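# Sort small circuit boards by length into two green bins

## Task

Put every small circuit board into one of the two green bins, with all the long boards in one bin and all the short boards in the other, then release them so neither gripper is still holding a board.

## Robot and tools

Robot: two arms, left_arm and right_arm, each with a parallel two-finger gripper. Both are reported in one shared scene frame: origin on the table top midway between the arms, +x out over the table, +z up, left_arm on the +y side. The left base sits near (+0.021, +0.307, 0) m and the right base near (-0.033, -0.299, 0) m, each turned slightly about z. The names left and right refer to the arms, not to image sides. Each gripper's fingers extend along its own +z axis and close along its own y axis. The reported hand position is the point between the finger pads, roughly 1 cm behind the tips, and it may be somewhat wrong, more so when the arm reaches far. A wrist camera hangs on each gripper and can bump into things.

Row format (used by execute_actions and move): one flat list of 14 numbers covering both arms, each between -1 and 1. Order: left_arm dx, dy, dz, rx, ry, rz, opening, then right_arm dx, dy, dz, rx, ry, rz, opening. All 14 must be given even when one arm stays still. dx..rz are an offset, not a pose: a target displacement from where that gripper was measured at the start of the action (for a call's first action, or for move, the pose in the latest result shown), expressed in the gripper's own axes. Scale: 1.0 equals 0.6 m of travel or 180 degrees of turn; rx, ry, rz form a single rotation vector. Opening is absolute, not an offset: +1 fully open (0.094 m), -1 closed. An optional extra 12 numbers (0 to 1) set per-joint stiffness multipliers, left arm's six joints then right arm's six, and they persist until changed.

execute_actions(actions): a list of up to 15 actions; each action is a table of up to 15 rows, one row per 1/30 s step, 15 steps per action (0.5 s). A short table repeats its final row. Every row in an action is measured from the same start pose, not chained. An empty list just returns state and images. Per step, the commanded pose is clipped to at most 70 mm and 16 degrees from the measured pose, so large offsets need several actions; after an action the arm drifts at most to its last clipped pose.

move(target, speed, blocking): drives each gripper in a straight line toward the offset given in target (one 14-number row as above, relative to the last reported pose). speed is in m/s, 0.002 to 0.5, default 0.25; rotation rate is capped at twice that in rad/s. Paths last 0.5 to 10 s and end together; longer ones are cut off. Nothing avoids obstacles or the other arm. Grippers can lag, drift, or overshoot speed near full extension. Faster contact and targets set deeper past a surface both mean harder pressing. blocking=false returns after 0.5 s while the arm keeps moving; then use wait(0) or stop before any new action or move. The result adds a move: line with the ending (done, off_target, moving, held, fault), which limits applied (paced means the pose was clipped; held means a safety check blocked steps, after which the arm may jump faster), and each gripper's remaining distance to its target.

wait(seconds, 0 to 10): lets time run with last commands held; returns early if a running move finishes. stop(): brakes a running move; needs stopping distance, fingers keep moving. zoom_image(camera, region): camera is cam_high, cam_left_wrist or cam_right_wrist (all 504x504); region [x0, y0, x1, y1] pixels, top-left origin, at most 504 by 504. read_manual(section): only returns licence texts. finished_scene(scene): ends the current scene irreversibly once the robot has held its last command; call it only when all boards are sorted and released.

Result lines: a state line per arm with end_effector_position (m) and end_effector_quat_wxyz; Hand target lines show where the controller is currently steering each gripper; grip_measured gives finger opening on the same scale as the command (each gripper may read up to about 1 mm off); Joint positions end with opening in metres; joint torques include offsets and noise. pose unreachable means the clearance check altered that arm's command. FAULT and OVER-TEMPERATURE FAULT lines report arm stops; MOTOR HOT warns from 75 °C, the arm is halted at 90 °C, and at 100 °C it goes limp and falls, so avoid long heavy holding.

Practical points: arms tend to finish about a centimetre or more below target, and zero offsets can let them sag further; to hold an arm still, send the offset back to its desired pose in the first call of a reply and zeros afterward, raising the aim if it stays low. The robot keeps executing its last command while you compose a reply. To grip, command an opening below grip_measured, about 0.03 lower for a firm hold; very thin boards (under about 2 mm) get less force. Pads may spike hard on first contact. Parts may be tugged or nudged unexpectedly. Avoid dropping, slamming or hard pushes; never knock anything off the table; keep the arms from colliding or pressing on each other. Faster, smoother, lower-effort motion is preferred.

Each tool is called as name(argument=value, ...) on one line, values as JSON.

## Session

execute_actions(actions=[])

Scene clock: 0.00 s.
left_arm: end_effector_position=(+0.4214, +0.1856, +0.2656) grip_measured=+1.000 end_effector_quat_wxyz=(+0.305, +0.177, +0.859, -0.372) | right_arm: end_effector_position=(+0.4446, -0.4418, +0.2488) grip_measured=+1.000 end_effector_quat_wxyz=(-0.150, +0.583, -0.707, +0.372)
Joint positions: left_arm=[-0.035  1.651  1.56  -0.876  0.861  0.153  0.094] | right_arm=[-0.015  1.768  1.691 -0.688  0.203 -1.687  0.094]
Joint velocities: left_arm=[ 0.022 -0.017 -0.002 -0.037  0.037 -0.051  0.   ] | right_arm=[-0.012 -0.007  0.007  0.037 -0.022 -0.037  0.   ]
Joint torques (N m, as the arm reports them, + toward a larger angle): no reading
Motor temperatures (°C, as the motors report them): left_arm=[26 27 28 27 27 25] | right_arm=[28 26 28 26 25 26]
Hand target (left_arm): +0.421, +0.184, +0.275; +0.317, +0.185, +0.852, -0.372
Hand target (right_arm): +0.443, -0.441, +0.251; +0.152, -0.582, +0.708, -0.370
Joint stiffness scale: left_arm=[1. 1. 1. 1. 1. 1.] | right_arm=[1. 1. 1. 1. 1. 1.]

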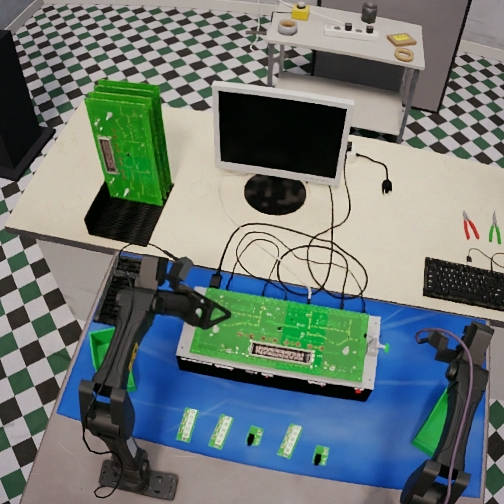

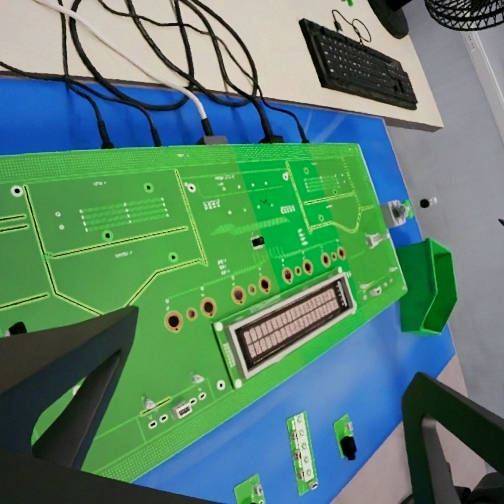

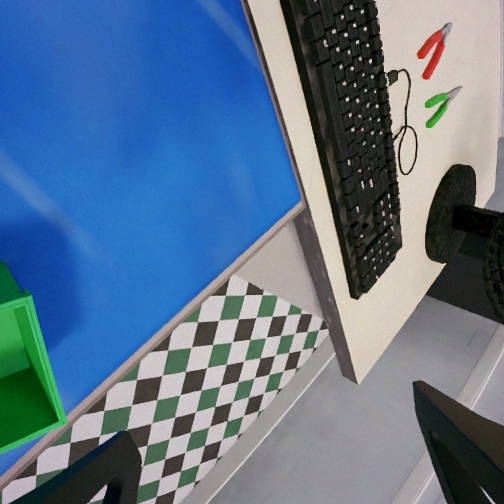

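move(target=[0.495,0.044,-0.008,-0.248,0.204,-0.118,0.2, -0.448,0.531,-0.23,-0.263,0.106,0.412,0.2], speed=0.35)

Scene clock: 4.80 s.
left_arm: end_effector_position=(+0.2151, +0.2286, +0.0591) grip_measured=+0.201 end_effector_quat_wxyz=(-0.002, -0.001, +1.000, -0.008) | right_arm: end_effector_position=(+0.2059, -0.1268, +0.0643) grip_measured=+0.202 end_effector_quat_wxyz=(-0.001, -0.001, +1.000, +0.005)
Joint positions: left_arm=[-0.442  1.366  0.846 -1.048  0.017 -0.379  0.056] | right_arm=[ 0.82   1.687  1.174 -1.053 -0.01   0.613  0.056]
Joint velocities: left_arm=[ 0.007 -0.007 -0.002 -0.095 -0.007  0.066  0.001] | right_arm=[-0.002 -0.002 -0.017 -0.081  0.037 -0.022 -0.001]
Joint torques (N m, as the arm reports them, + toward a larger angle): left_arm=[-0.61 -4.45  4.06  0.19 -0.14 -0.09] | right_arm=[ 0.55 -9.72  4.59  0.76 -0.09  0.07]
Motor temperatures (°C, as the motors report them): left_arm=[26 29 29 27 27 25] | right_arm=[28 28 28 27 25 26]
Hand target (left_arm): +0.211, +0.231, +0.057; -0.005, -0.001, +1.000, -0.000
Hand target (right_arm): +0.203, -0.125, +0.062; -0.001, -0.001, +1.000, +0.010
Off the commanded pose (left_arm): 0.005 m, 1 deg.
Off the commanded pose (right_arm): 0.006 m, 1 deg.
Joint stiffness scale: left_arm=[1. 1. 1. 1. 1. 1.] | right_arm=[1. 1. 1. 1. 1. 1.]
move: done

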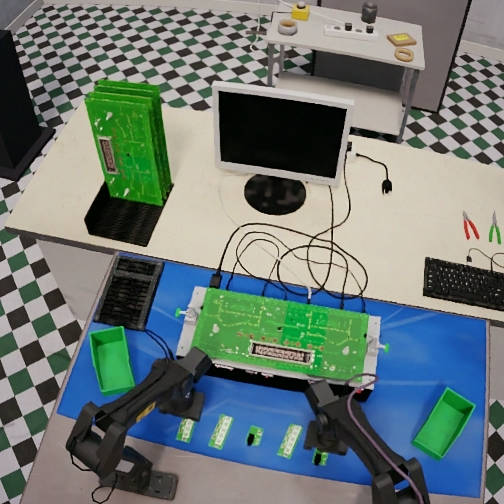

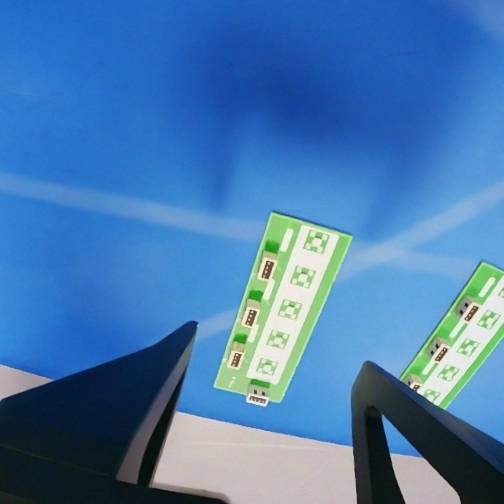

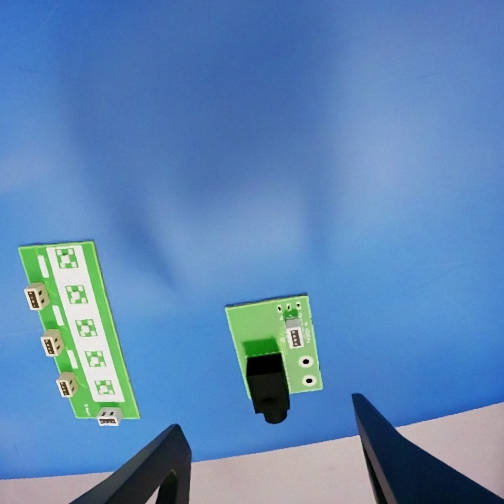

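move(target=[0.022,-0.003,0.092,-0.006,-0.006,0.028,0.1, 0.014,-0.014,0.097,0,0,-0.015,0.2], speed=0.06)

Scene clock: 8.23 s.
left_arm: end_effector_position=(+0.2009, +0.2265, +0.0112) grip_measured=+0.101 end_effector_quat_wxyz=(+0.002, +0.034, +0.999, -0.004) | right_arm: end_effector_position=(+0.1944, -0.1349, +0.0140) grip_measured=+0.202 end_effector_quat_wxyz=(-0.003, -0.024, +1.000, +0.004)
Joint positions: left_arm=[-0.489  1.392  0.662 -0.834  0.006 -0.355  0.052] | right_arm=[ 0.82   1.713  0.988 -0.846 -0.01   0.566  0.056]
Joint velocities: left_arm=[ 0.007 -0.002 -0.007  0.007 -0.007  0.051 -0.001] | right_arm=[-0.012 -0.017  0.007 -0.051 -0.022  0.007 -0.   ]
Joint torques (N m, as the arm reports them, + toward a larger angle): left_arm=[-0.73 -2.74  3.05  0.62 -0.14  0.07] | right_arm=[-0.36 -7.08  4.23  0.97  0.    0.  ]
Motor temperatures (°C, as the motors report them): left_arm=[26 29 29 27 27 25] | right_arm=[28 28 28 26 25 26]
Hand target (left_arm): +0.203, +0.227, +0.004; +0.008, +0.043, +0.999, +0.002
Hand target (right_arm): +0.197, -0.135, +0.007; -0.001, -0.024, +1.000, +0.005
Off the commanded pose (left_arm): 0.007 m, 1 deg.
Off the commanded pose (right_arm): 0.009 m, 0 deg.
Joint stiffness scale: left_arm=[1. 1. 1. 1. 1. 1.] | right_arm=[1. 1. 1. 1. 1. 1.]
move: done

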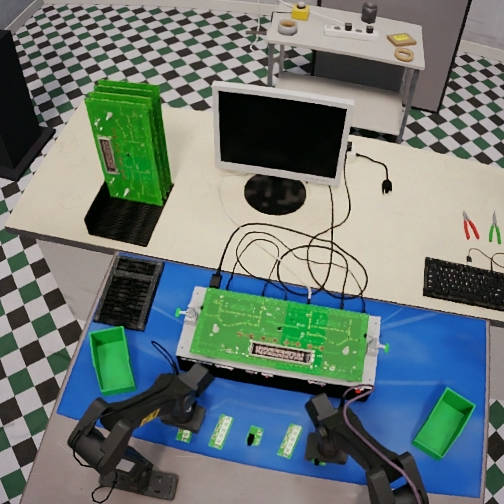

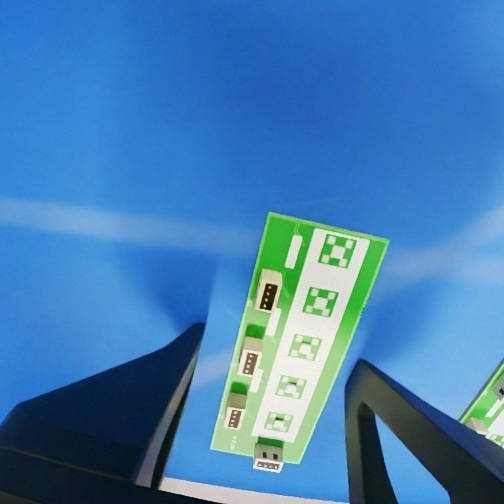

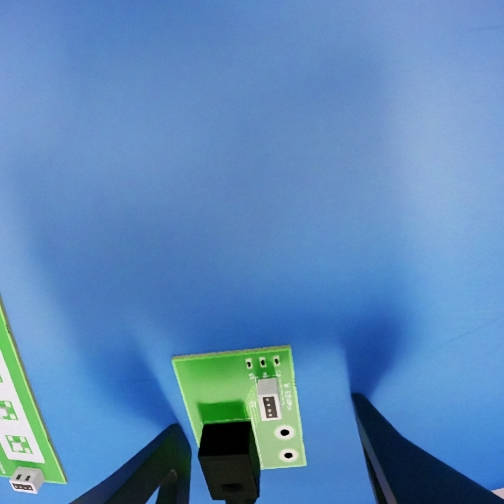

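move(target=[0,-0.004,0.012,0,0,0,-0.35, 0,0.006,0.014,0,0,0,-0.35], speed=0.03)

Scene clock: 10.77 s.
left_arm: end_effector_position=(+0.2011, +0.2261, +0.0113) grip_measured=-0.334 end_effector_quat_wxyz=(+0.002, +0.034, +0.999, -0.005) | right_arm: end_effector_position=(+0.1976, -0.1321, +0.0140) grip_measured=-0.335 end_effector_quat_wxyz=(+0.003, -0.022, +1.000, +0.010)
Joint positions: left_arm=[-0.489  1.392  0.662 -0.832  0.007 -0.356  0.031] | right_arm=[ 0.82   1.713  0.988 -0.829 -0.013  0.571  0.031]
Joint velocities: left_arm=[-0.002 -0.007 -0.007 -0.051 -0.037 -0.051  0.   ] | right_arm=[-0.017 -0.007  0.002  0.007 -0.051  0.022  0.   ]
Joint torques (N m, as the arm reports them, + toward a larger angle): left_arm=[-0.84 -2.5   3.35  0.56 -0.02 -0.09] | right_arm=[ 0.89 -6.77  4.57  0.75  0.01  0.08]
Motor temperatures (°C, as the motors report them): left_arm=[26 28 29 28 27 25] | right_arm=[28 28 28 26 25 26]
Hand target (left_arm): +0.201, +0.224, +0.004; +0.002, +0.034, +0.999, -0.004
Hand target (right_arm): +0.194, -0.132, +0.006; -0.003, -0.024, +1.000, +0.004
Off the commanded pose (left_arm): 0.007 m, 0 deg.
Off the commanded pose (right_arm): 0.009 m, 1 deg.
Joint stiffness scale: left_arm=[1. 1. 1. 1. 1. 1.] | right_arm=[1. 1. 1. 1. 1. 1.]
move: done

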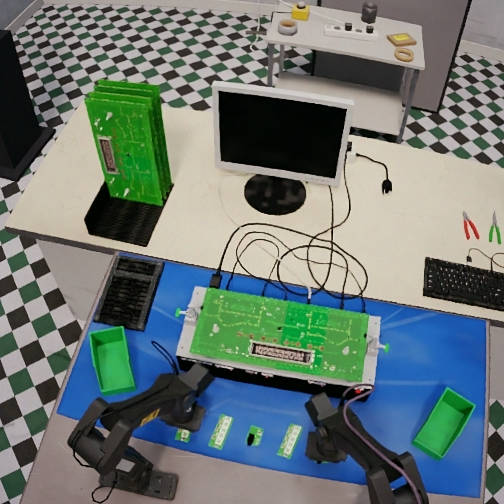

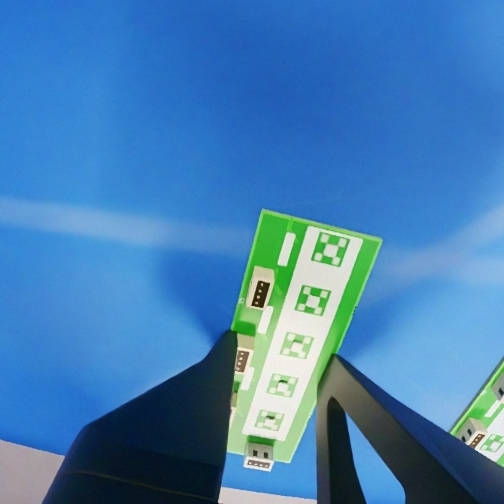

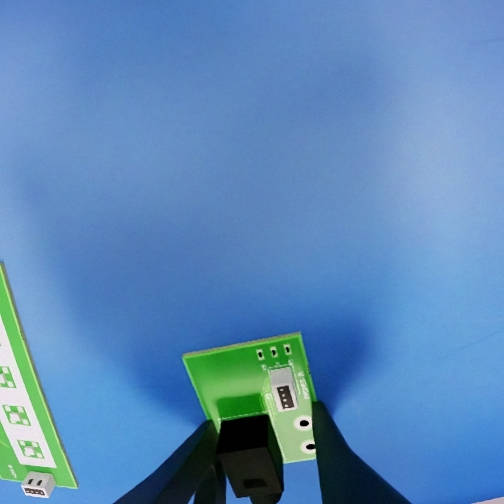

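move(target=[0,0,-0.21,0,-0.01,0,-0.355, 0,0,-0.2,0,0,0,-0.355], speed=0.13)

move(target=[-0.19,0.419,-0.015,0,-0.005,-0.172,-0.355, -0.2,-0.527,-0.02,0,0,0.153,-0.355], speed=0.28)

Scene clock: 15.00 s.
left_arm: end_effector_position=(+0.1935, +0.2283, +0.1240) grip_measured=-0.338 end_effector_quat_wxyz=(-0.005, +0.034, +0.999, -0.002) | right_arm: end_effector_position=(+0.1971, -0.1324, +0.1237) grip_measured=-0.339 end_effector_quat_wxyz=(-0.005, -0.022, +1.000, +0.005)
Joint positions: left_arm=[-0.494  1.261  1.03  -1.348  0.007 -0.361  0.031] | right_arm=[ 0.82   1.619  1.339 -1.293 -0.013  0.571  0.031]
Joint velocities: left_arm=[-0.007 -0.017 -0.012  0.007 -0.051 -0.051  0.   ] | right_arm=[ 0.002  0.007  0.017 -0.007 -0.007 -0.051 -0.   ]
Joint torques (N m, as the arm reports them, + toward a larger angle): left_arm=[-0.63 -5.29  7.84  0.1  -0.14 -0.07] | right_arm=[-0.44 -9.94  7.36  0.34 -0.02 -0.03]
Motor temperatures (°C, as the motors report them): left_arm=[26 29 30 28 27 25] | right_arm=[28 29 29 26 25 26]
Hand target (left_arm): +0.198, +0.227, +0.136; +0.018, +0.034, +0.999, -0.005
Hand target (right_arm): +0.198, -0.133, +0.133; +0.004, -0.022, +1.000, +0.010
Off the commanded pose (left_arm): 0.015 m, 3 deg.
Off the commanded pose (right_arm): 0.011 m, 1 deg.
Joint stiffness scale: left_arm=[1. 1. 1. 1. 1. 1.] | right_arm=[1. 1. 1. 1. 1. 1.]
move: off_target (left_arm, right_arm)

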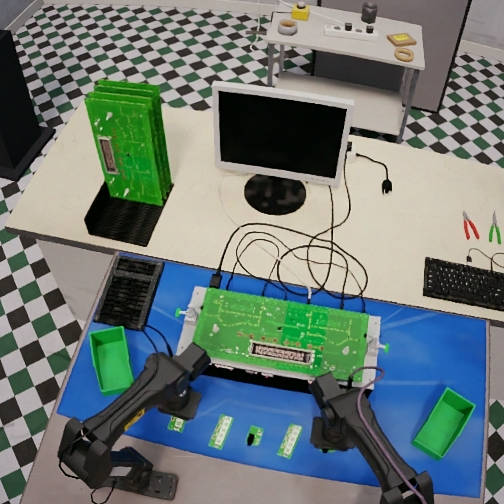

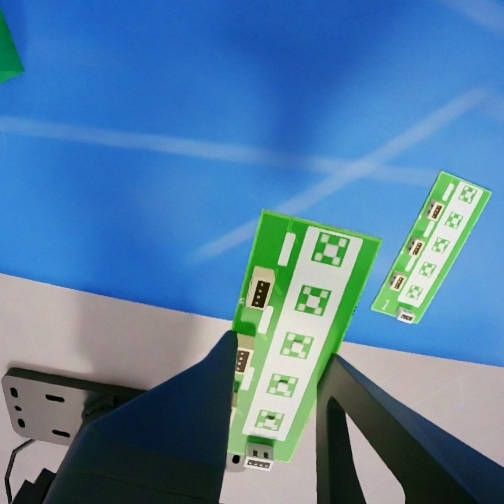

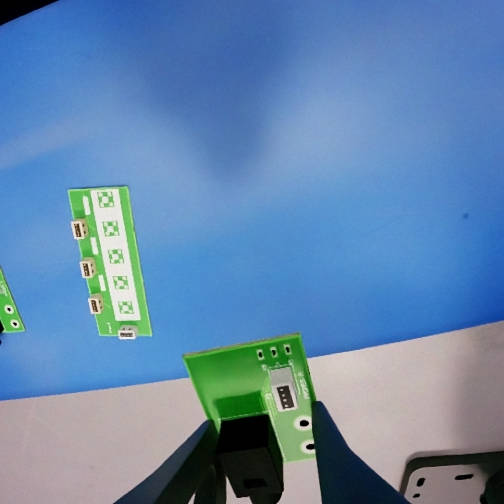

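Scene clock: 16.93 s.
left_arm: end_effector_position=(+0.3187, +0.4641, +0.1295) grip_measured=-0.338 end_effector_quat_wxyz=(-0.004, -0.238, +0.971, -0.007) | right_arm: end_effector_position=(+0.3280, -0.4442, +0.1342) grip_measured=-0.339 end_effector_quat_wxyz=(+0.002, +0.222, +0.975, -0.000)
Joint positions: left_arm=[ 0.423  1.828  1.603 -1.358  0.013  0.007  0.031] | right_arm=[-0.18   2.032  1.902 -1.436 -0.     0.062  0.031]
Joint velocities: left_arm=[ 0.007  0.007 -0.012 -0.095 -0.081  0.007  0.   ] | right_arm=[-0.012  0.002 -0.007  0.007  0.125  0.007 -0.001]
Joint torques (N m, as the arm reports them, + toward a larger angle): left_arm=[-0.06 -7.98  8.01  0.11  0.05  0.04] | right_arm=[  0.52 -11.91   7.47   0.42   0.11  -0.07]
Motor temperatures (°C, as the motors report them): left_arm=[26 29 30 28 27 25] | right_arm=[28 29 29 26 25 26]
Hand target (left_arm): +0.324, +0.466, +0.137; +0.007, -0.234, +0.972, -0.008
Hand target (right_arm): +0.329, -0.445, +0.136; -0.001, +0.217, +0.976, -0.005
Off the commanded pose (left_arm): 0.009 m, 1 deg.
Off the commanded pose (right_arm): 0.004 m, 1 deg.
Joint stiffness scale: left_arm=[1. 1. 1. 1. 1. 1.] | right_arm=[1. 1. 1. 1. 1. 1.]
move: done

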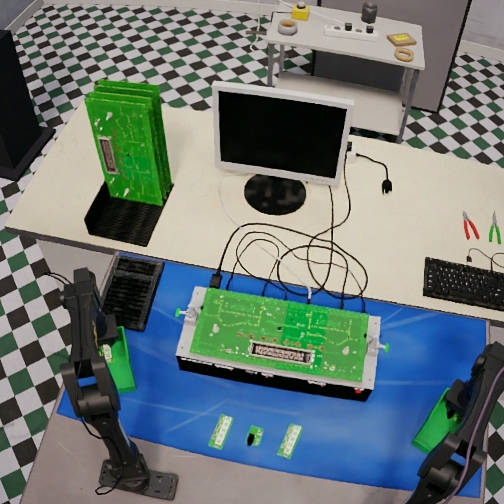

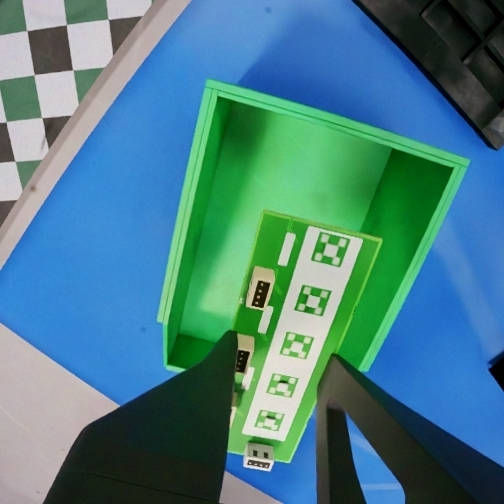

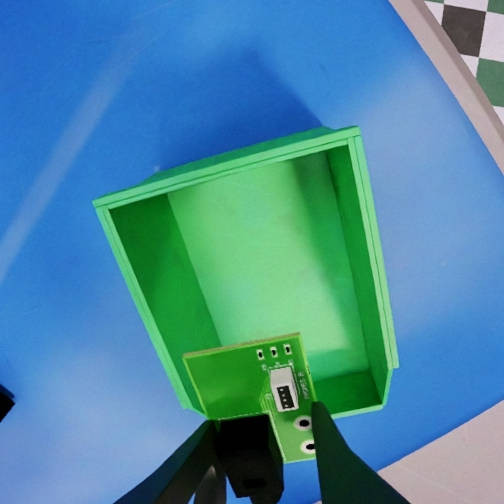

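move(target=[0.025,0,0.175,0,0,0,-0.355, -0.015,-0.008,0.18,0,0,0,-0.355], speed=0.12)

execute_actions(actions=[[[0,0,0,0,0,0,-0.15, 0,0,0,0,0,0,-0.15]]])

move(target=[0,0,-0.18,0,-0.012,0,-0.15, 0,0,-0.18,0,-0.006,0,-0.15], speed=0.2)

Scene clock: 19.33 s.
left_arm: end_effector_position=(+0.3050, +0.4568, +0.0201) grip_measured=-0.340 end_effector_quat_wxyz=(-0.017, -0.238, +0.971, -0.011) | right_arm: end_effector_position=(+0.3331, -0.4489, +0.0313) grip_measured=-0.339 end_effector_quat_wxyz=(+0.001, +0.221, +0.975, -0.000)
Joint positions: left_arm=[ 0.423  1.877  1.22  -0.951  0.013  0.007  0.031] | right_arm=[-0.186  2.094  1.583 -1.057 -0.     0.054  0.031]
Joint velocities: left_arm=[-0.002 -0.007  0.007 -0.051  0.007 -0.066 -0.001] | right_arm=[ 0.002 -0.012  0.002 -0.007  0.022 -0.037  0.   ]
Joint torques (N m, as the arm reports them, + toward a larger angle): left_arm=[  0.   -10.18   3.49   0.28  -0.01  -0.01] | right_arm=[ -0.79 -12.88   5.11   0.69  -0.01  -0.04]
Motor temperatures (°C, as the motors report them): left_arm=[26 30 30 27 27 25] | right_arm=[28 30 29 26 25 26]
Hand target (left_arm): +0.306, +0.457, +0.024; -0.004, -0.238, +0.971, -0.008
Hand target (right_arm): +0.333, -0.452, +0.026; +0.002, +0.222, +0.975, -0.000
Off the commanded pose (left_arm): 0.005 m, 1 deg.
Off the commanded pose (right_arm): 0.006 m, 0 deg.
Joint stiffness scale: left_arm=[1. 1. 1. 1. 1. 1.] | right_arm=[1. 1. 1. 1. 1. 1.]
move: done

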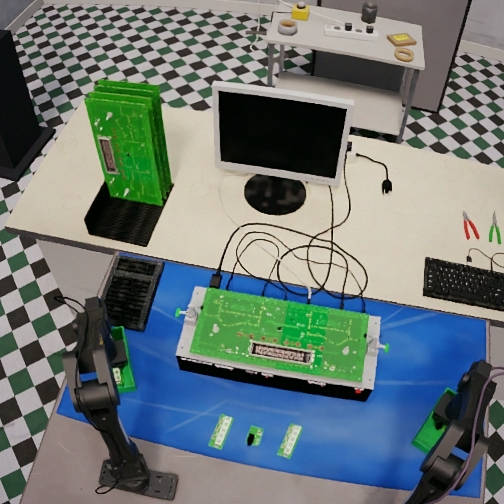

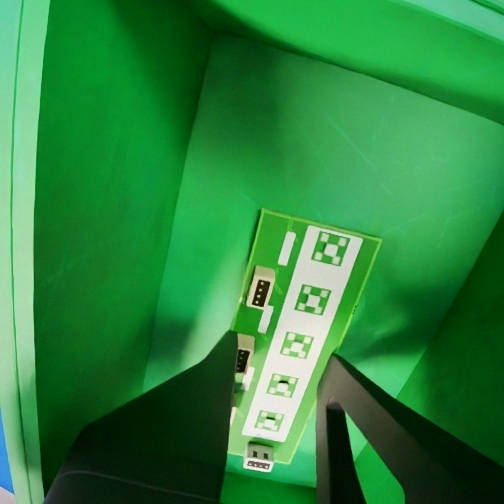

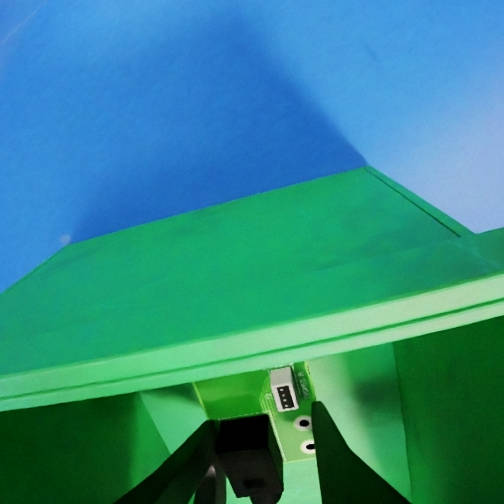

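Scene clock: 19.83 s.
left_arm: end_effector_position=(+0.3051, +0.4568, +0.0201) grip_measured=-0.152 end_effector_quat_wxyz=(-0.016, -0.238, +0.971, -0.011) | right_arm: end_effector_position=(+0.3331, -0.4489, +0.0313) grip_measured=-0.152 end_effector_quat_wxyz=(+0.001, +0.221, +0.975, -0.000)
Joint positions: left_arm=[ 0.423  1.877  1.22  -0.951  0.013  0.007  0.04 ] | right_arm=[-0.186  2.094  1.583 -1.057 -0.     0.054  0.04 ]
Joint velocities: left_arm=[ 0.017 -0.007 -0.012 -0.022 -0.022 -0.139  0.   ] | right_arm=[-0.027 -0.007  0.012 -0.007 -0.007 -0.051 -0.   ]
Joint torques (N m, as the arm reports them, + toward a larger angle): left_arm=[-0.02 -8.21  4.75  0.14 -0.03  0.  ] | right_arm=[  0.02 -13.57   5.68   0.58  -0.01   0.01]
Motor temperatures (°C, as the motors report them): left_arm=[26 30 30 27 27 25] | right_arm=[28 30 29 26 25 26]
Hand target (left_arm): +0.305, +0.457, +0.020; -0.016, -0.238, +0.971, -0.011
Hand target (right_arm): +0.333, -0.449, +0.031; +0.001, +0.221, +0.975, -0.000
Off the commanded pose (left_arm): 0.000 m, 0 deg.
Off the commanded pose (right_arm): 0.000 m, 0 deg.
Joint stiffness scale: left_arm=[1. 1. 1. 1. 1. 1.] | right_arm=[1. 1. 1. 1. 1. 1.]

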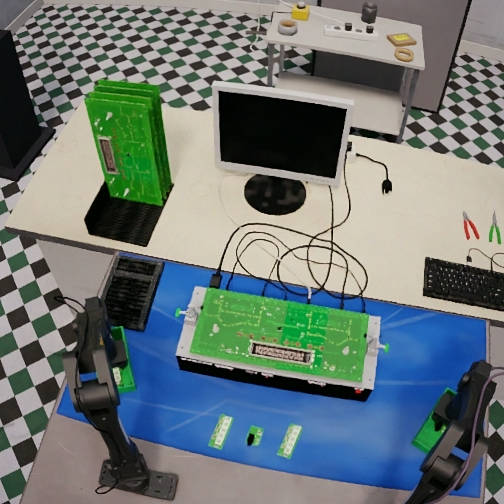

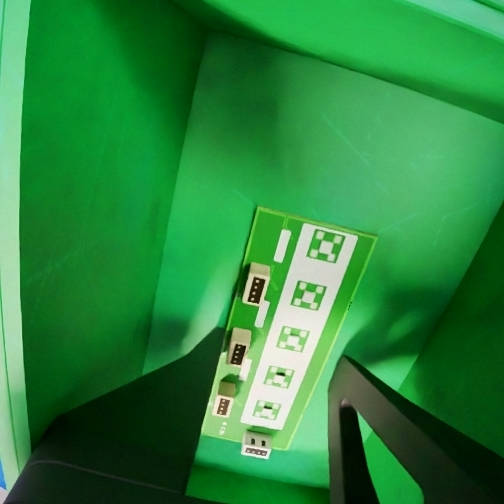

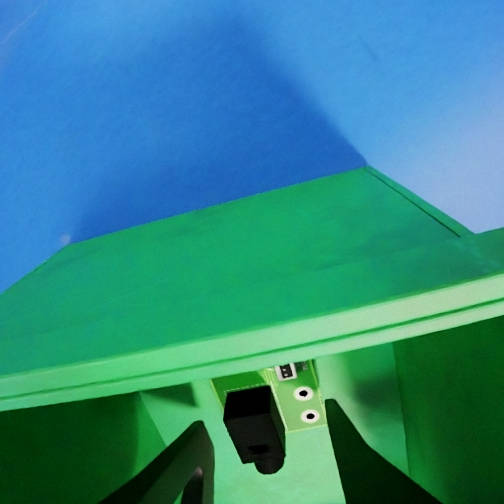

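Scene clock: 21.07 s.
left_arm: end_effector_position=(+0.3022, +0.4553, +0.1145) grip_measured=-0.152 end_effector_quat_wxyz=(-0.017, -0.238, +0.971, -0.011) | right_arm: end_effector_position=(+0.3342, -0.4494, +0.1326) grip_measured=-0.152 end_effector_quat_wxyz=(+0.007, +0.221, +0.975, -0.001)
Joint positions: left_arm=[ 0.423  1.781  1.486 -1.312  0.013  0.007  0.04 ] | right_arm=[-0.186  2.055  1.929 -1.431 -0.     0.054  0.04 ]
Joint velocities: left_arm=[-0.032 -0.002  0.022 -0.022 -0.037  0.066  0.   ] | right_arm=[-0.007 -0.002 -0.007  0.037  0.022 -0.022  0.001]
Joint torques (N m, as the arm reports them, + toward a larger angle): left_arm=[-0.03 -9.13  7.62  0.07 -0.03 -0.01] | right_arm=[  0.   -13.89   7.23   0.47   0.     0.03]
Motor temperatures (°C, as the motors report them): left_arm=[26 30 31 27 27 25] | right_arm=[28 30 29 26 25 26]
Hand target (left_arm): +0.307, +0.458, +0.127; +0.002, -0.238, +0.971, -0.006
Hand target (right_arm): +0.334, -0.449, +0.139; +0.011, +0.221, +0.975, -0.002
Off the commanded pose (left_arm): 0.015 m, 2 deg.
Off the commanded pose (right_arm): 0.007 m, 0 deg.
Joint stiffness scale: left_arm=[1. 1. 1. 1. 1. 1.] | right_arm=[1. 1. 1. 1. 1. 1.]
move: off_target (left_arm)

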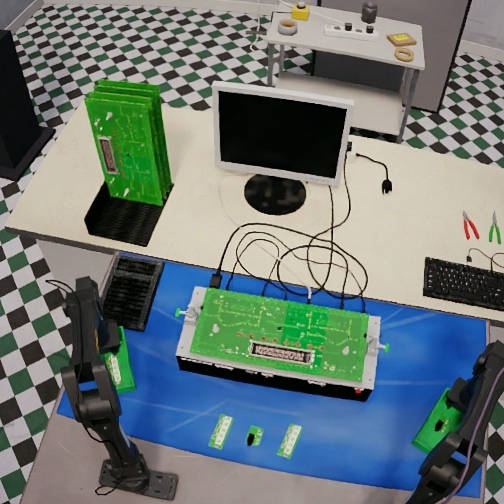

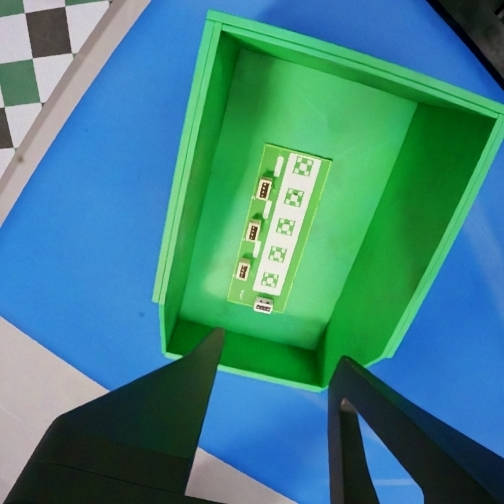

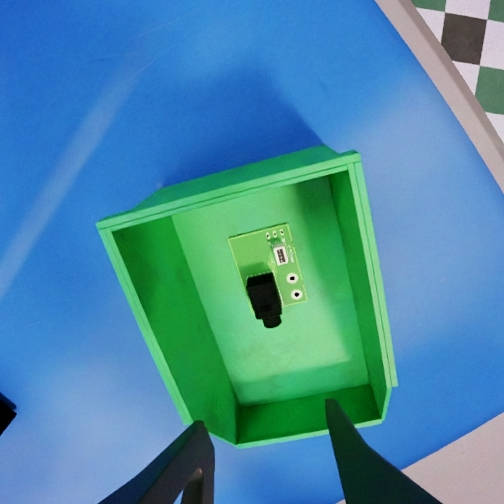

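move(target=[0.378,-0.408,0.132,0,-0.012,0.208,0.2, 0.416,0.392,0,0,0,-0.125,0.2], speed=0.35)

Scene clock: 23.50 s.
left_arm: end_effector_position=(+0.2053, +0.1445, +0.0370) grip_measured=+0.199 end_effector_quat_wxyz=(-0.015, +0.091, +0.996, -0.002) | right_arm: end_effector_position=(+0.2032, -0.1305, +0.1282) grip_measured=+0.198 end_effector_quat_wxyz=(-0.009, +0.021, +1.000, +0.004)
Joint positions: left_arm=[-0.78   1.566  0.93  -0.957  0.02  -0.531  0.056] | right_arm=[ 0.811  1.647  1.386 -1.319 -0.017  0.647  0.056]
Joint velocities: left_arm=[-0.002 -0.007 -0.007 -0.022 -0.022 -0.022 -0.001] | right_arm=[-0.007 -0.002  0.007  0.007  0.037  0.051  0.001]
Joint torques (N m, as the arm reports them, + toward a larger angle): left_arm=[ 0.02 -5.08  6.42  0.28 -0.14 -0.09] | right_arm=[-0.24 -7.77  7.65  0.62  0.08  0.07]
Motor temperatures (°C, as the motors report them): left_arm=[26 31 31 27 27 25] | right_arm=[28 31 30 26 25 26]
Hand target (left_arm): +0.214, +0.141, +0.040; -0.001, +0.086, +0.996, -0.003
Hand target (right_arm): +0.212, -0.128, +0.132; +0.004, +0.026, +1.000, +0.007
Off the commanded pose (left_arm): 0.018 m, 3 deg.
Off the commanded pose (right_arm): 0.007 m, 2 deg.
Joint stiffness scale: left_arm=[1. 1. 1. 1. 1. 1.] | right_arm=[1. 1. 1. 1. 1. 1.]
move: off_target (left_arm)

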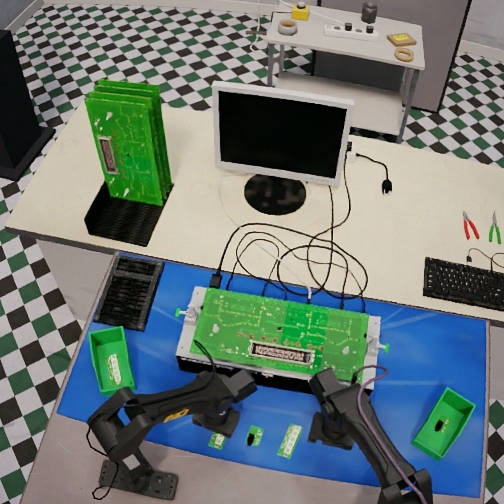

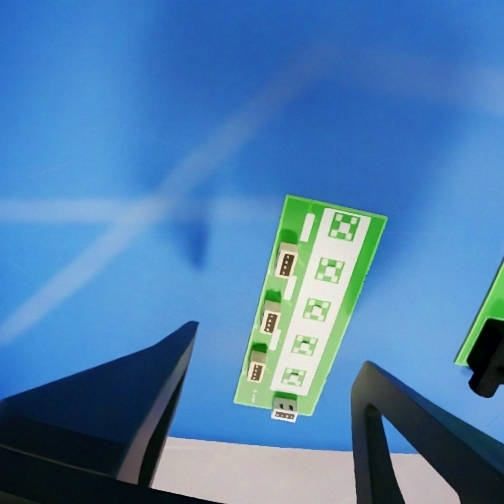

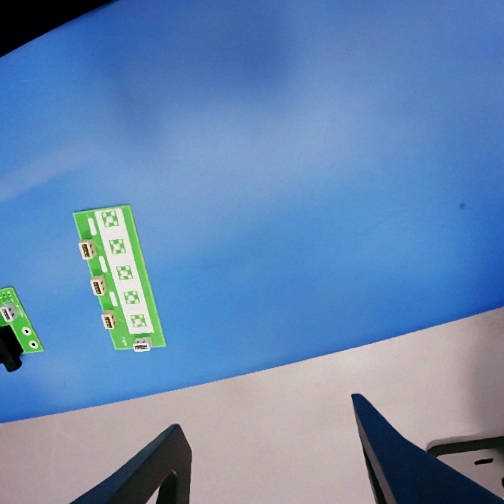

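move(target=[-0.004,-0.018,0.054,0,-0.012,0,0.2, 0,0,0,0,0,0,0.2], speed=0.04)

move(target=[0,0,0.012,0,0,0,-0.355, 0,0,0,0,0,0,0.2], speed=0.03)

move(target=[0,0,-0.21,0,-0.01,0,-0.355, 0,0,0,0,0,0,0.2], speed=0.13)

Scene clock: 25.17 s.
left_arm: end_effector_position=(+0.2054, +0.1339, +0.0128) grip_measured=+0.199 end_effector_quat_wxyz=(+0.000, +0.092, +0.996, -0.007) | right_arm: end_effector_position=(+0.2032, -0.1305, +0.1282) grip_measured=+0.198 end_effector_quat_wxyz=(-0.009, +0.022, +1.000, +0.004)
Joint positions: left_arm=[-0.818  1.609  0.867 -0.821  0.01  -0.568  0.056] | right_arm=[ 0.811  1.647  1.386 -1.319 -0.017  0.65   0.056]
Joint velocities: left_arm=[-0.027 -0.007 -0.017 -0.081 -0.022 -0.007 -0.001] | right_arm=[ 0.002 -0.007 -0.007  0.037 -0.022  0.051  0.001]
Joint torques (N m, as the arm reports them, + toward a larger angle): left_arm=[-0.6  -4.54  3.06  0.57 -0.12 -0.06] | right_arm=[-0.03 -8.67  5.84  0.55 -0.03 -0.02]
Motor temperatures (°C, as the motors report them): left_arm=[26 30 31 27 27 25] | right_arm=[28 31 30 26 25 26]
Hand target (left_arm): +0.205, +0.134, +0.005; +0.004, +0.092, +0.996, -0.003
Hand target (right_arm): +0.203, -0.131, +0.128; -0.009, +0.021, +1.000, +0.004
Off the commanded pose (left_arm): 0.008 m, 1 deg.
Off the commanded pose (right_arm): 0.000 m, 0 deg.
Joint stiffness scale: left_arm=[1. 1. 1. 1. 1. 1.] | right_arm=[1. 1. 1. 1. 1. 1.]
move: done

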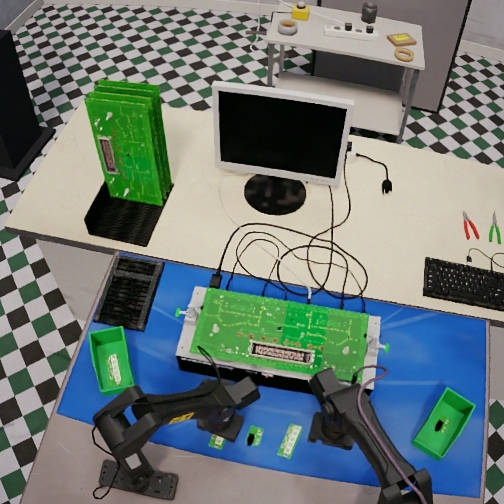

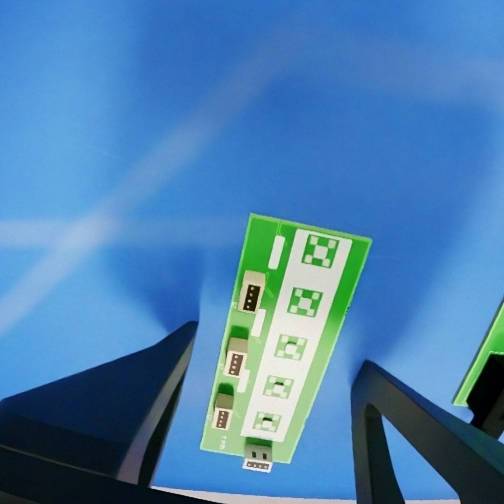

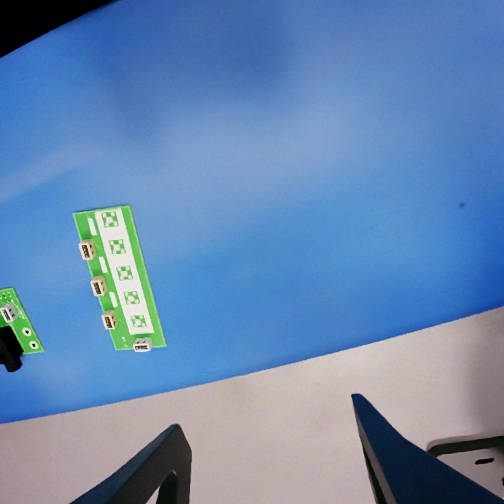

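Scene clock: 25.87 s.
left_arm: end_effector_position=(+0.2054, +0.1346, +0.0128) grip_measured=-0.338 end_effector_quat_wxyz=(+0.000, +0.092, +0.996, -0.005) | right_arm: end_effector_position=(+0.2032, -0.1305, +0.1282) grip_measured=+0.198 end_effector_quat_wxyz=(-0.009, +0.022, +1.000, +0.004)
Joint positions: left_arm=[-0.818  1.609  0.867 -0.823  0.007 -0.568  0.031] | right_arm=[ 0.811  1.647  1.386 -1.319 -0.017  0.65   0.056]
Joint velocities: left_arm=[-0.017  0.002  0.007 -0.066 -0.022 -0.037 -0.   ] | right_arm=[-0.012 -0.012  0.007 -0.051  0.022 -0.066  0.   ]
Joint torques (N m, as the arm reports them, + toward a larger angle): left_arm=[-0.01 -4.65  3.27  0.54  0.01  0.  ] | right_arm=[-0.07 -8.75  5.86  0.53 -0.02  0.  ]
Motor temperatures (°C, as the motors report them): left_arm=[26 30 31 27 27 25] | right_arm=[28 31 30 26 25 26]
Hand target (left_arm): +0.205, +0.134, +0.006; +0.000, +0.092, +0.996, -0.007
Hand target (right_arm): +0.203, -0.131, +0.128; -0.009, +0.022, +1.000, +0.004
Off the commanded pose (left_arm): 0.007 m, 0 deg.
Off the commanded pose (right_arm): 0.000 m, 0 deg.
Joint stiffness scale: left_arm=[1. 1. 1. 1. 1. 1.] | right_arm=[1. 1. 1. 1. 1. 1.]
move: done

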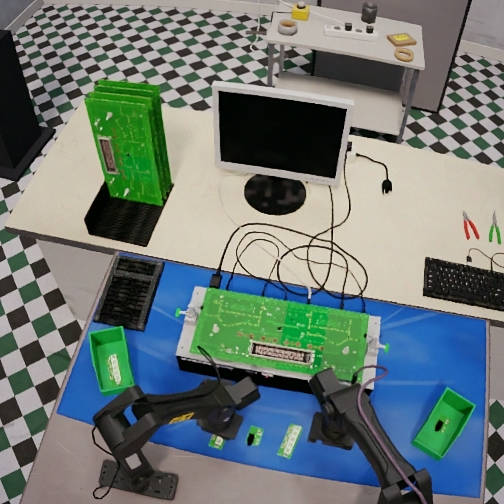

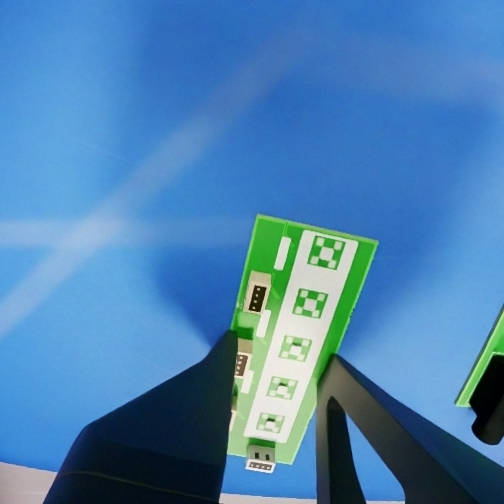

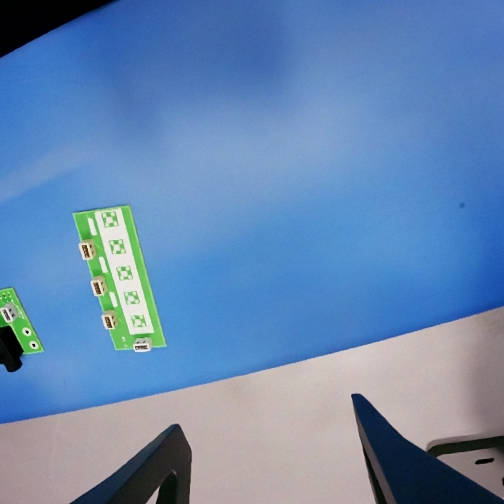

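Scene clock: 27.47 s.
left_arm: end_effector_position=(+0.1992, +0.1392, +0.1246) grip_measured=-0.338 end_effector_quat_wxyz=(-0.005, +0.092, +0.996, +0.002) | right_arm: end_effector_position=(+0.2032, -0.1305, +0.1282) grip_measured=+0.198 end_effector_quat_wxyz=(-0.009, +0.022, +1.000, +0.004)
Joint positions: left_arm=[-0.824  1.478  1.204 -1.307  0.003 -0.574  0.031] | right_arm=[ 0.811  1.647  1.386 -1.319 -0.017  0.65   0.056]
Joint velocities: left_arm=[ 0.007 -0.002 -0.007  0.007 -0.037  0.007  0.001] | right_arm=[-0.012  0.022  0.002  0.007  0.066 -0.022  0.   ]
Joint torques (N m, as the arm reports them, + toward a larger angle): left_arm=[-0.68 -7.08  7.81  0.11 -0.14 -0.07] | right_arm=[-0.07 -8.7   5.8   0.55 -0.01  0.01]
Motor temperatures (°C, as the motors report them): left_arm=[26 31 31 27 27 25] | right_arm=[28 31 30 26 25 26]
Hand target (left_arm): +0.203, +0.136, +0.138; +0.016, +0.092, +0.996, -0.006
Hand target (right_arm): +0.203, -0.131, +0.128; -0.009, +0.022, +1.000, +0.004
Off the commanded pose (left_arm): 0.016 m, 3 deg.
Off the commanded pose (right_arm): 0.000 m, 0 deg.
Joint stiffness scale: left_arm=[1. 1. 1. 1. 1. 1.] | right_arm=[1. 1. 1. 1. 1. 1.]
move: off_target (left_arm)

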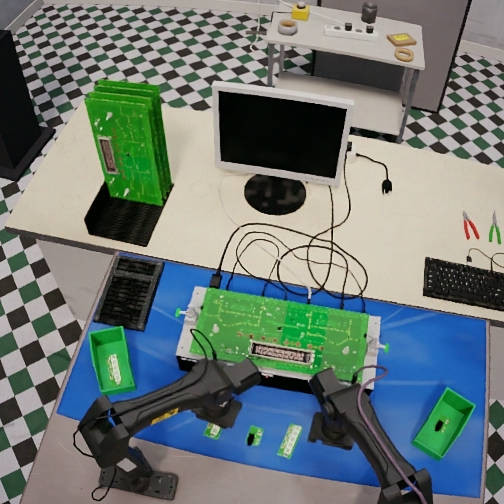

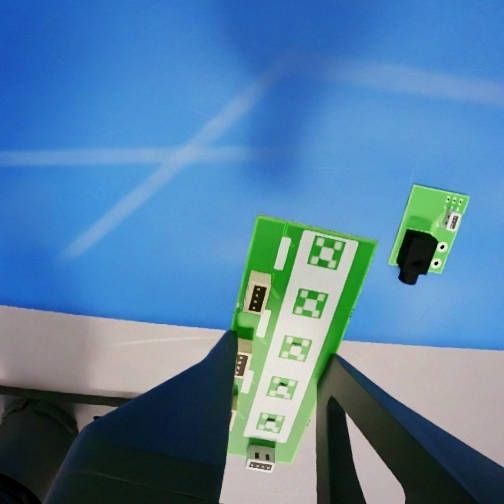

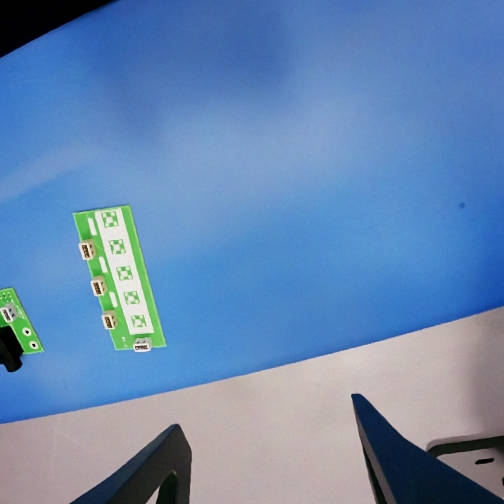

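move(target=[-0.101,0.573,-0.015,0,-0.005,-0.208,-0.355, -0.005,0.323,0.137,-0.005,-0.01,0,0.2], speed=0.28)

Scene clock: 29.97 s.
left_arm: end_effector_position=(+0.3145, +0.4572, +0.1298) grip_measured=-0.338 end_effector_quat_wxyz=(-0.003, -0.238, +0.971, -0.007) | right_arm: end_effector_position=(+0.2113, +0.0609, +0.0462) grip_measured=+0.198 end_effector_quat_wxyz=(-0.000, +0.020, +1.000, +0.015)
Joint positions: left_arm=[ 0.41   1.798  1.568 -1.349  0.012 -0.006  0.031] | right_arm=[ 1.171  2.217  1.838 -1.167 -0.017  1.006  0.056]
Joint velocities: left_arm=[ 0.027  0.007 -0.007 -0.022 -0.051  0.037  0.   ] | right_arm=[-0.012 -0.002 -0.002  0.007  0.007  0.022  0.001]
Joint torques (N m, as the arm reports them, + toward a larger angle): left_arm=[-0.29 -7.76  8.06  0.12  0.04  0.06] | right_arm=[  0.29 -13.87   7.42   0.54   0.07   0.07]
Motor temperatures (°C, as the motors report them): left_arm=[26 31 32 27 27 25] | right_arm=[28 31 30 26 25 26]
Hand target (left_arm): +0.321, +0.458, +0.137; +0.008, -0.232, +0.973, -0.008
Hand target (right_arm): +0.214, +0.063, +0.047; +0.005, +0.022, +1.000, +0.014
Off the commanded pose (left_arm): 0.012 m, 1 deg.
Off the commanded pose (right_arm): 0.004 m, 1 deg.
Joint stiffness scale: left_arm=[1. 1. 1. 1. 1. 1.] | right_arm=[1. 1. 1. 1. 1. 1.]
move: off_target (left_arm)

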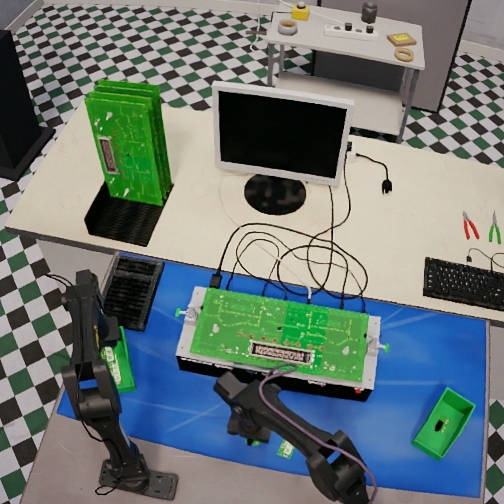

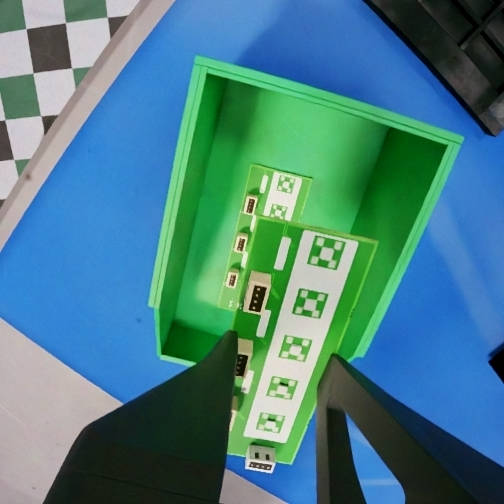

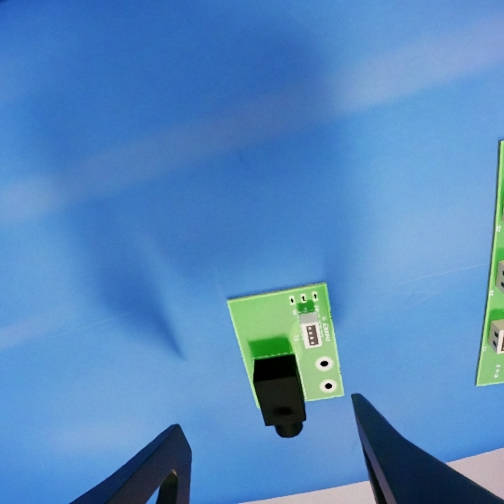

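move(target=[0,0,0.168,0,0,0,-0.355, -0.005,-0.018,0.066,0.004,0,0,0.2], speed=0.11)

Scene clock: 31.73 s.
left_arm: end_effector_position=(+0.3155, +0.4577, +0.0326) grip_measured=-0.338 end_effector_quat_wxyz=(-0.003, -0.238, +0.971, -0.007) | right_arm: end_effector_position=(+0.2099, +0.0547, +0.0180) grip_measured=+0.198 end_effector_quat_wxyz=(-0.001, +0.019, +1.000, +0.015)
Joint positions: left_arm=[ 0.41   1.868  1.264 -0.975  0.012 -0.005  0.031] | right_arm=[ 1.164  2.217  1.724 -1.054 -0.019  0.997  0.056]
Joint velocities: left_arm=[ 0.007 -0.007 -0.022 -0.007  0.007 -0.007 -0.   ] | right_arm=[-0.027  0.007 -0.007  0.051  0.081  0.037 -0.001]
Joint torques (N m, as the arm reports them, + toward a larger angle): left_arm=[ 0.   -8.01  3.97  0.32 -0.03 -0.01] | right_arm=[ -0.92 -13.27   4.33   0.9    0.07  -0.05]
Motor temperatures (°C, as the motors report them): left_arm=[26 31 31 27 27 25] | right_arm=[28 31 30 26 25 26]
Hand target (left_arm): +0.315, +0.458, +0.029; -0.003, -0.238, +0.971, -0.007
Hand target (right_arm): +0.213, +0.050, +0.007; -0.001, +0.020, +1.000, +0.009
Off the commanded pose (left_arm): 0.004 m, 0 deg.
Off the commanded pose (right_arm): 0.013 m, 1 deg.
Joint stiffness scale: left_arm=[1. 1. 1. 1. 1. 1.] | right_arm=[1. 1. 1. 1. 1. 1.]
move: off_target (right_arm)

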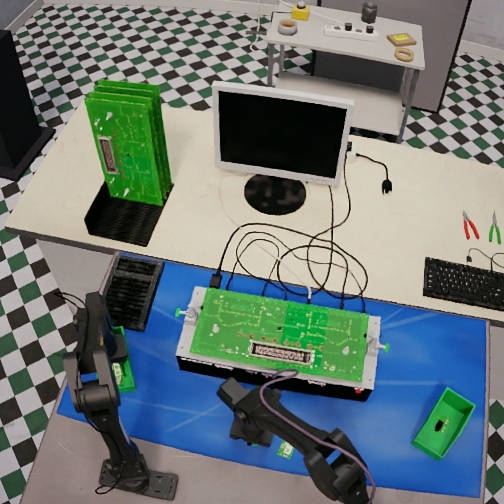

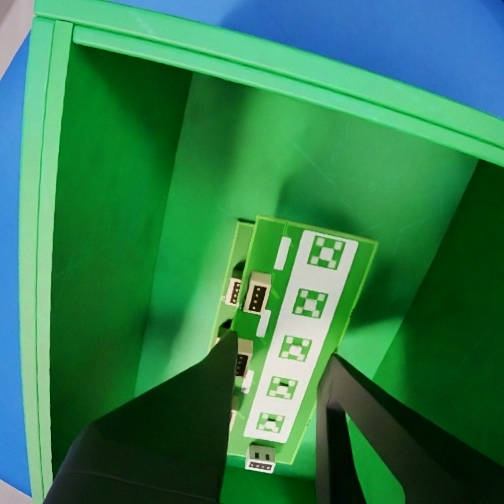

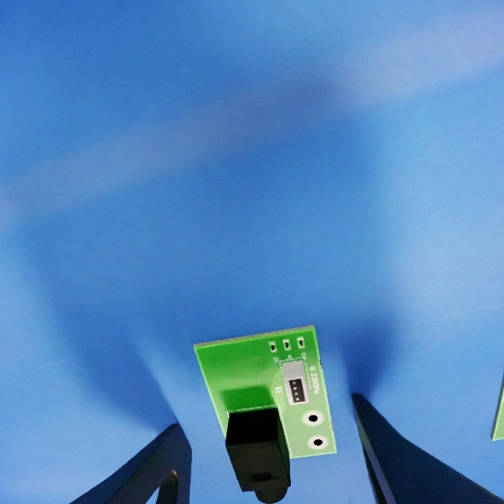

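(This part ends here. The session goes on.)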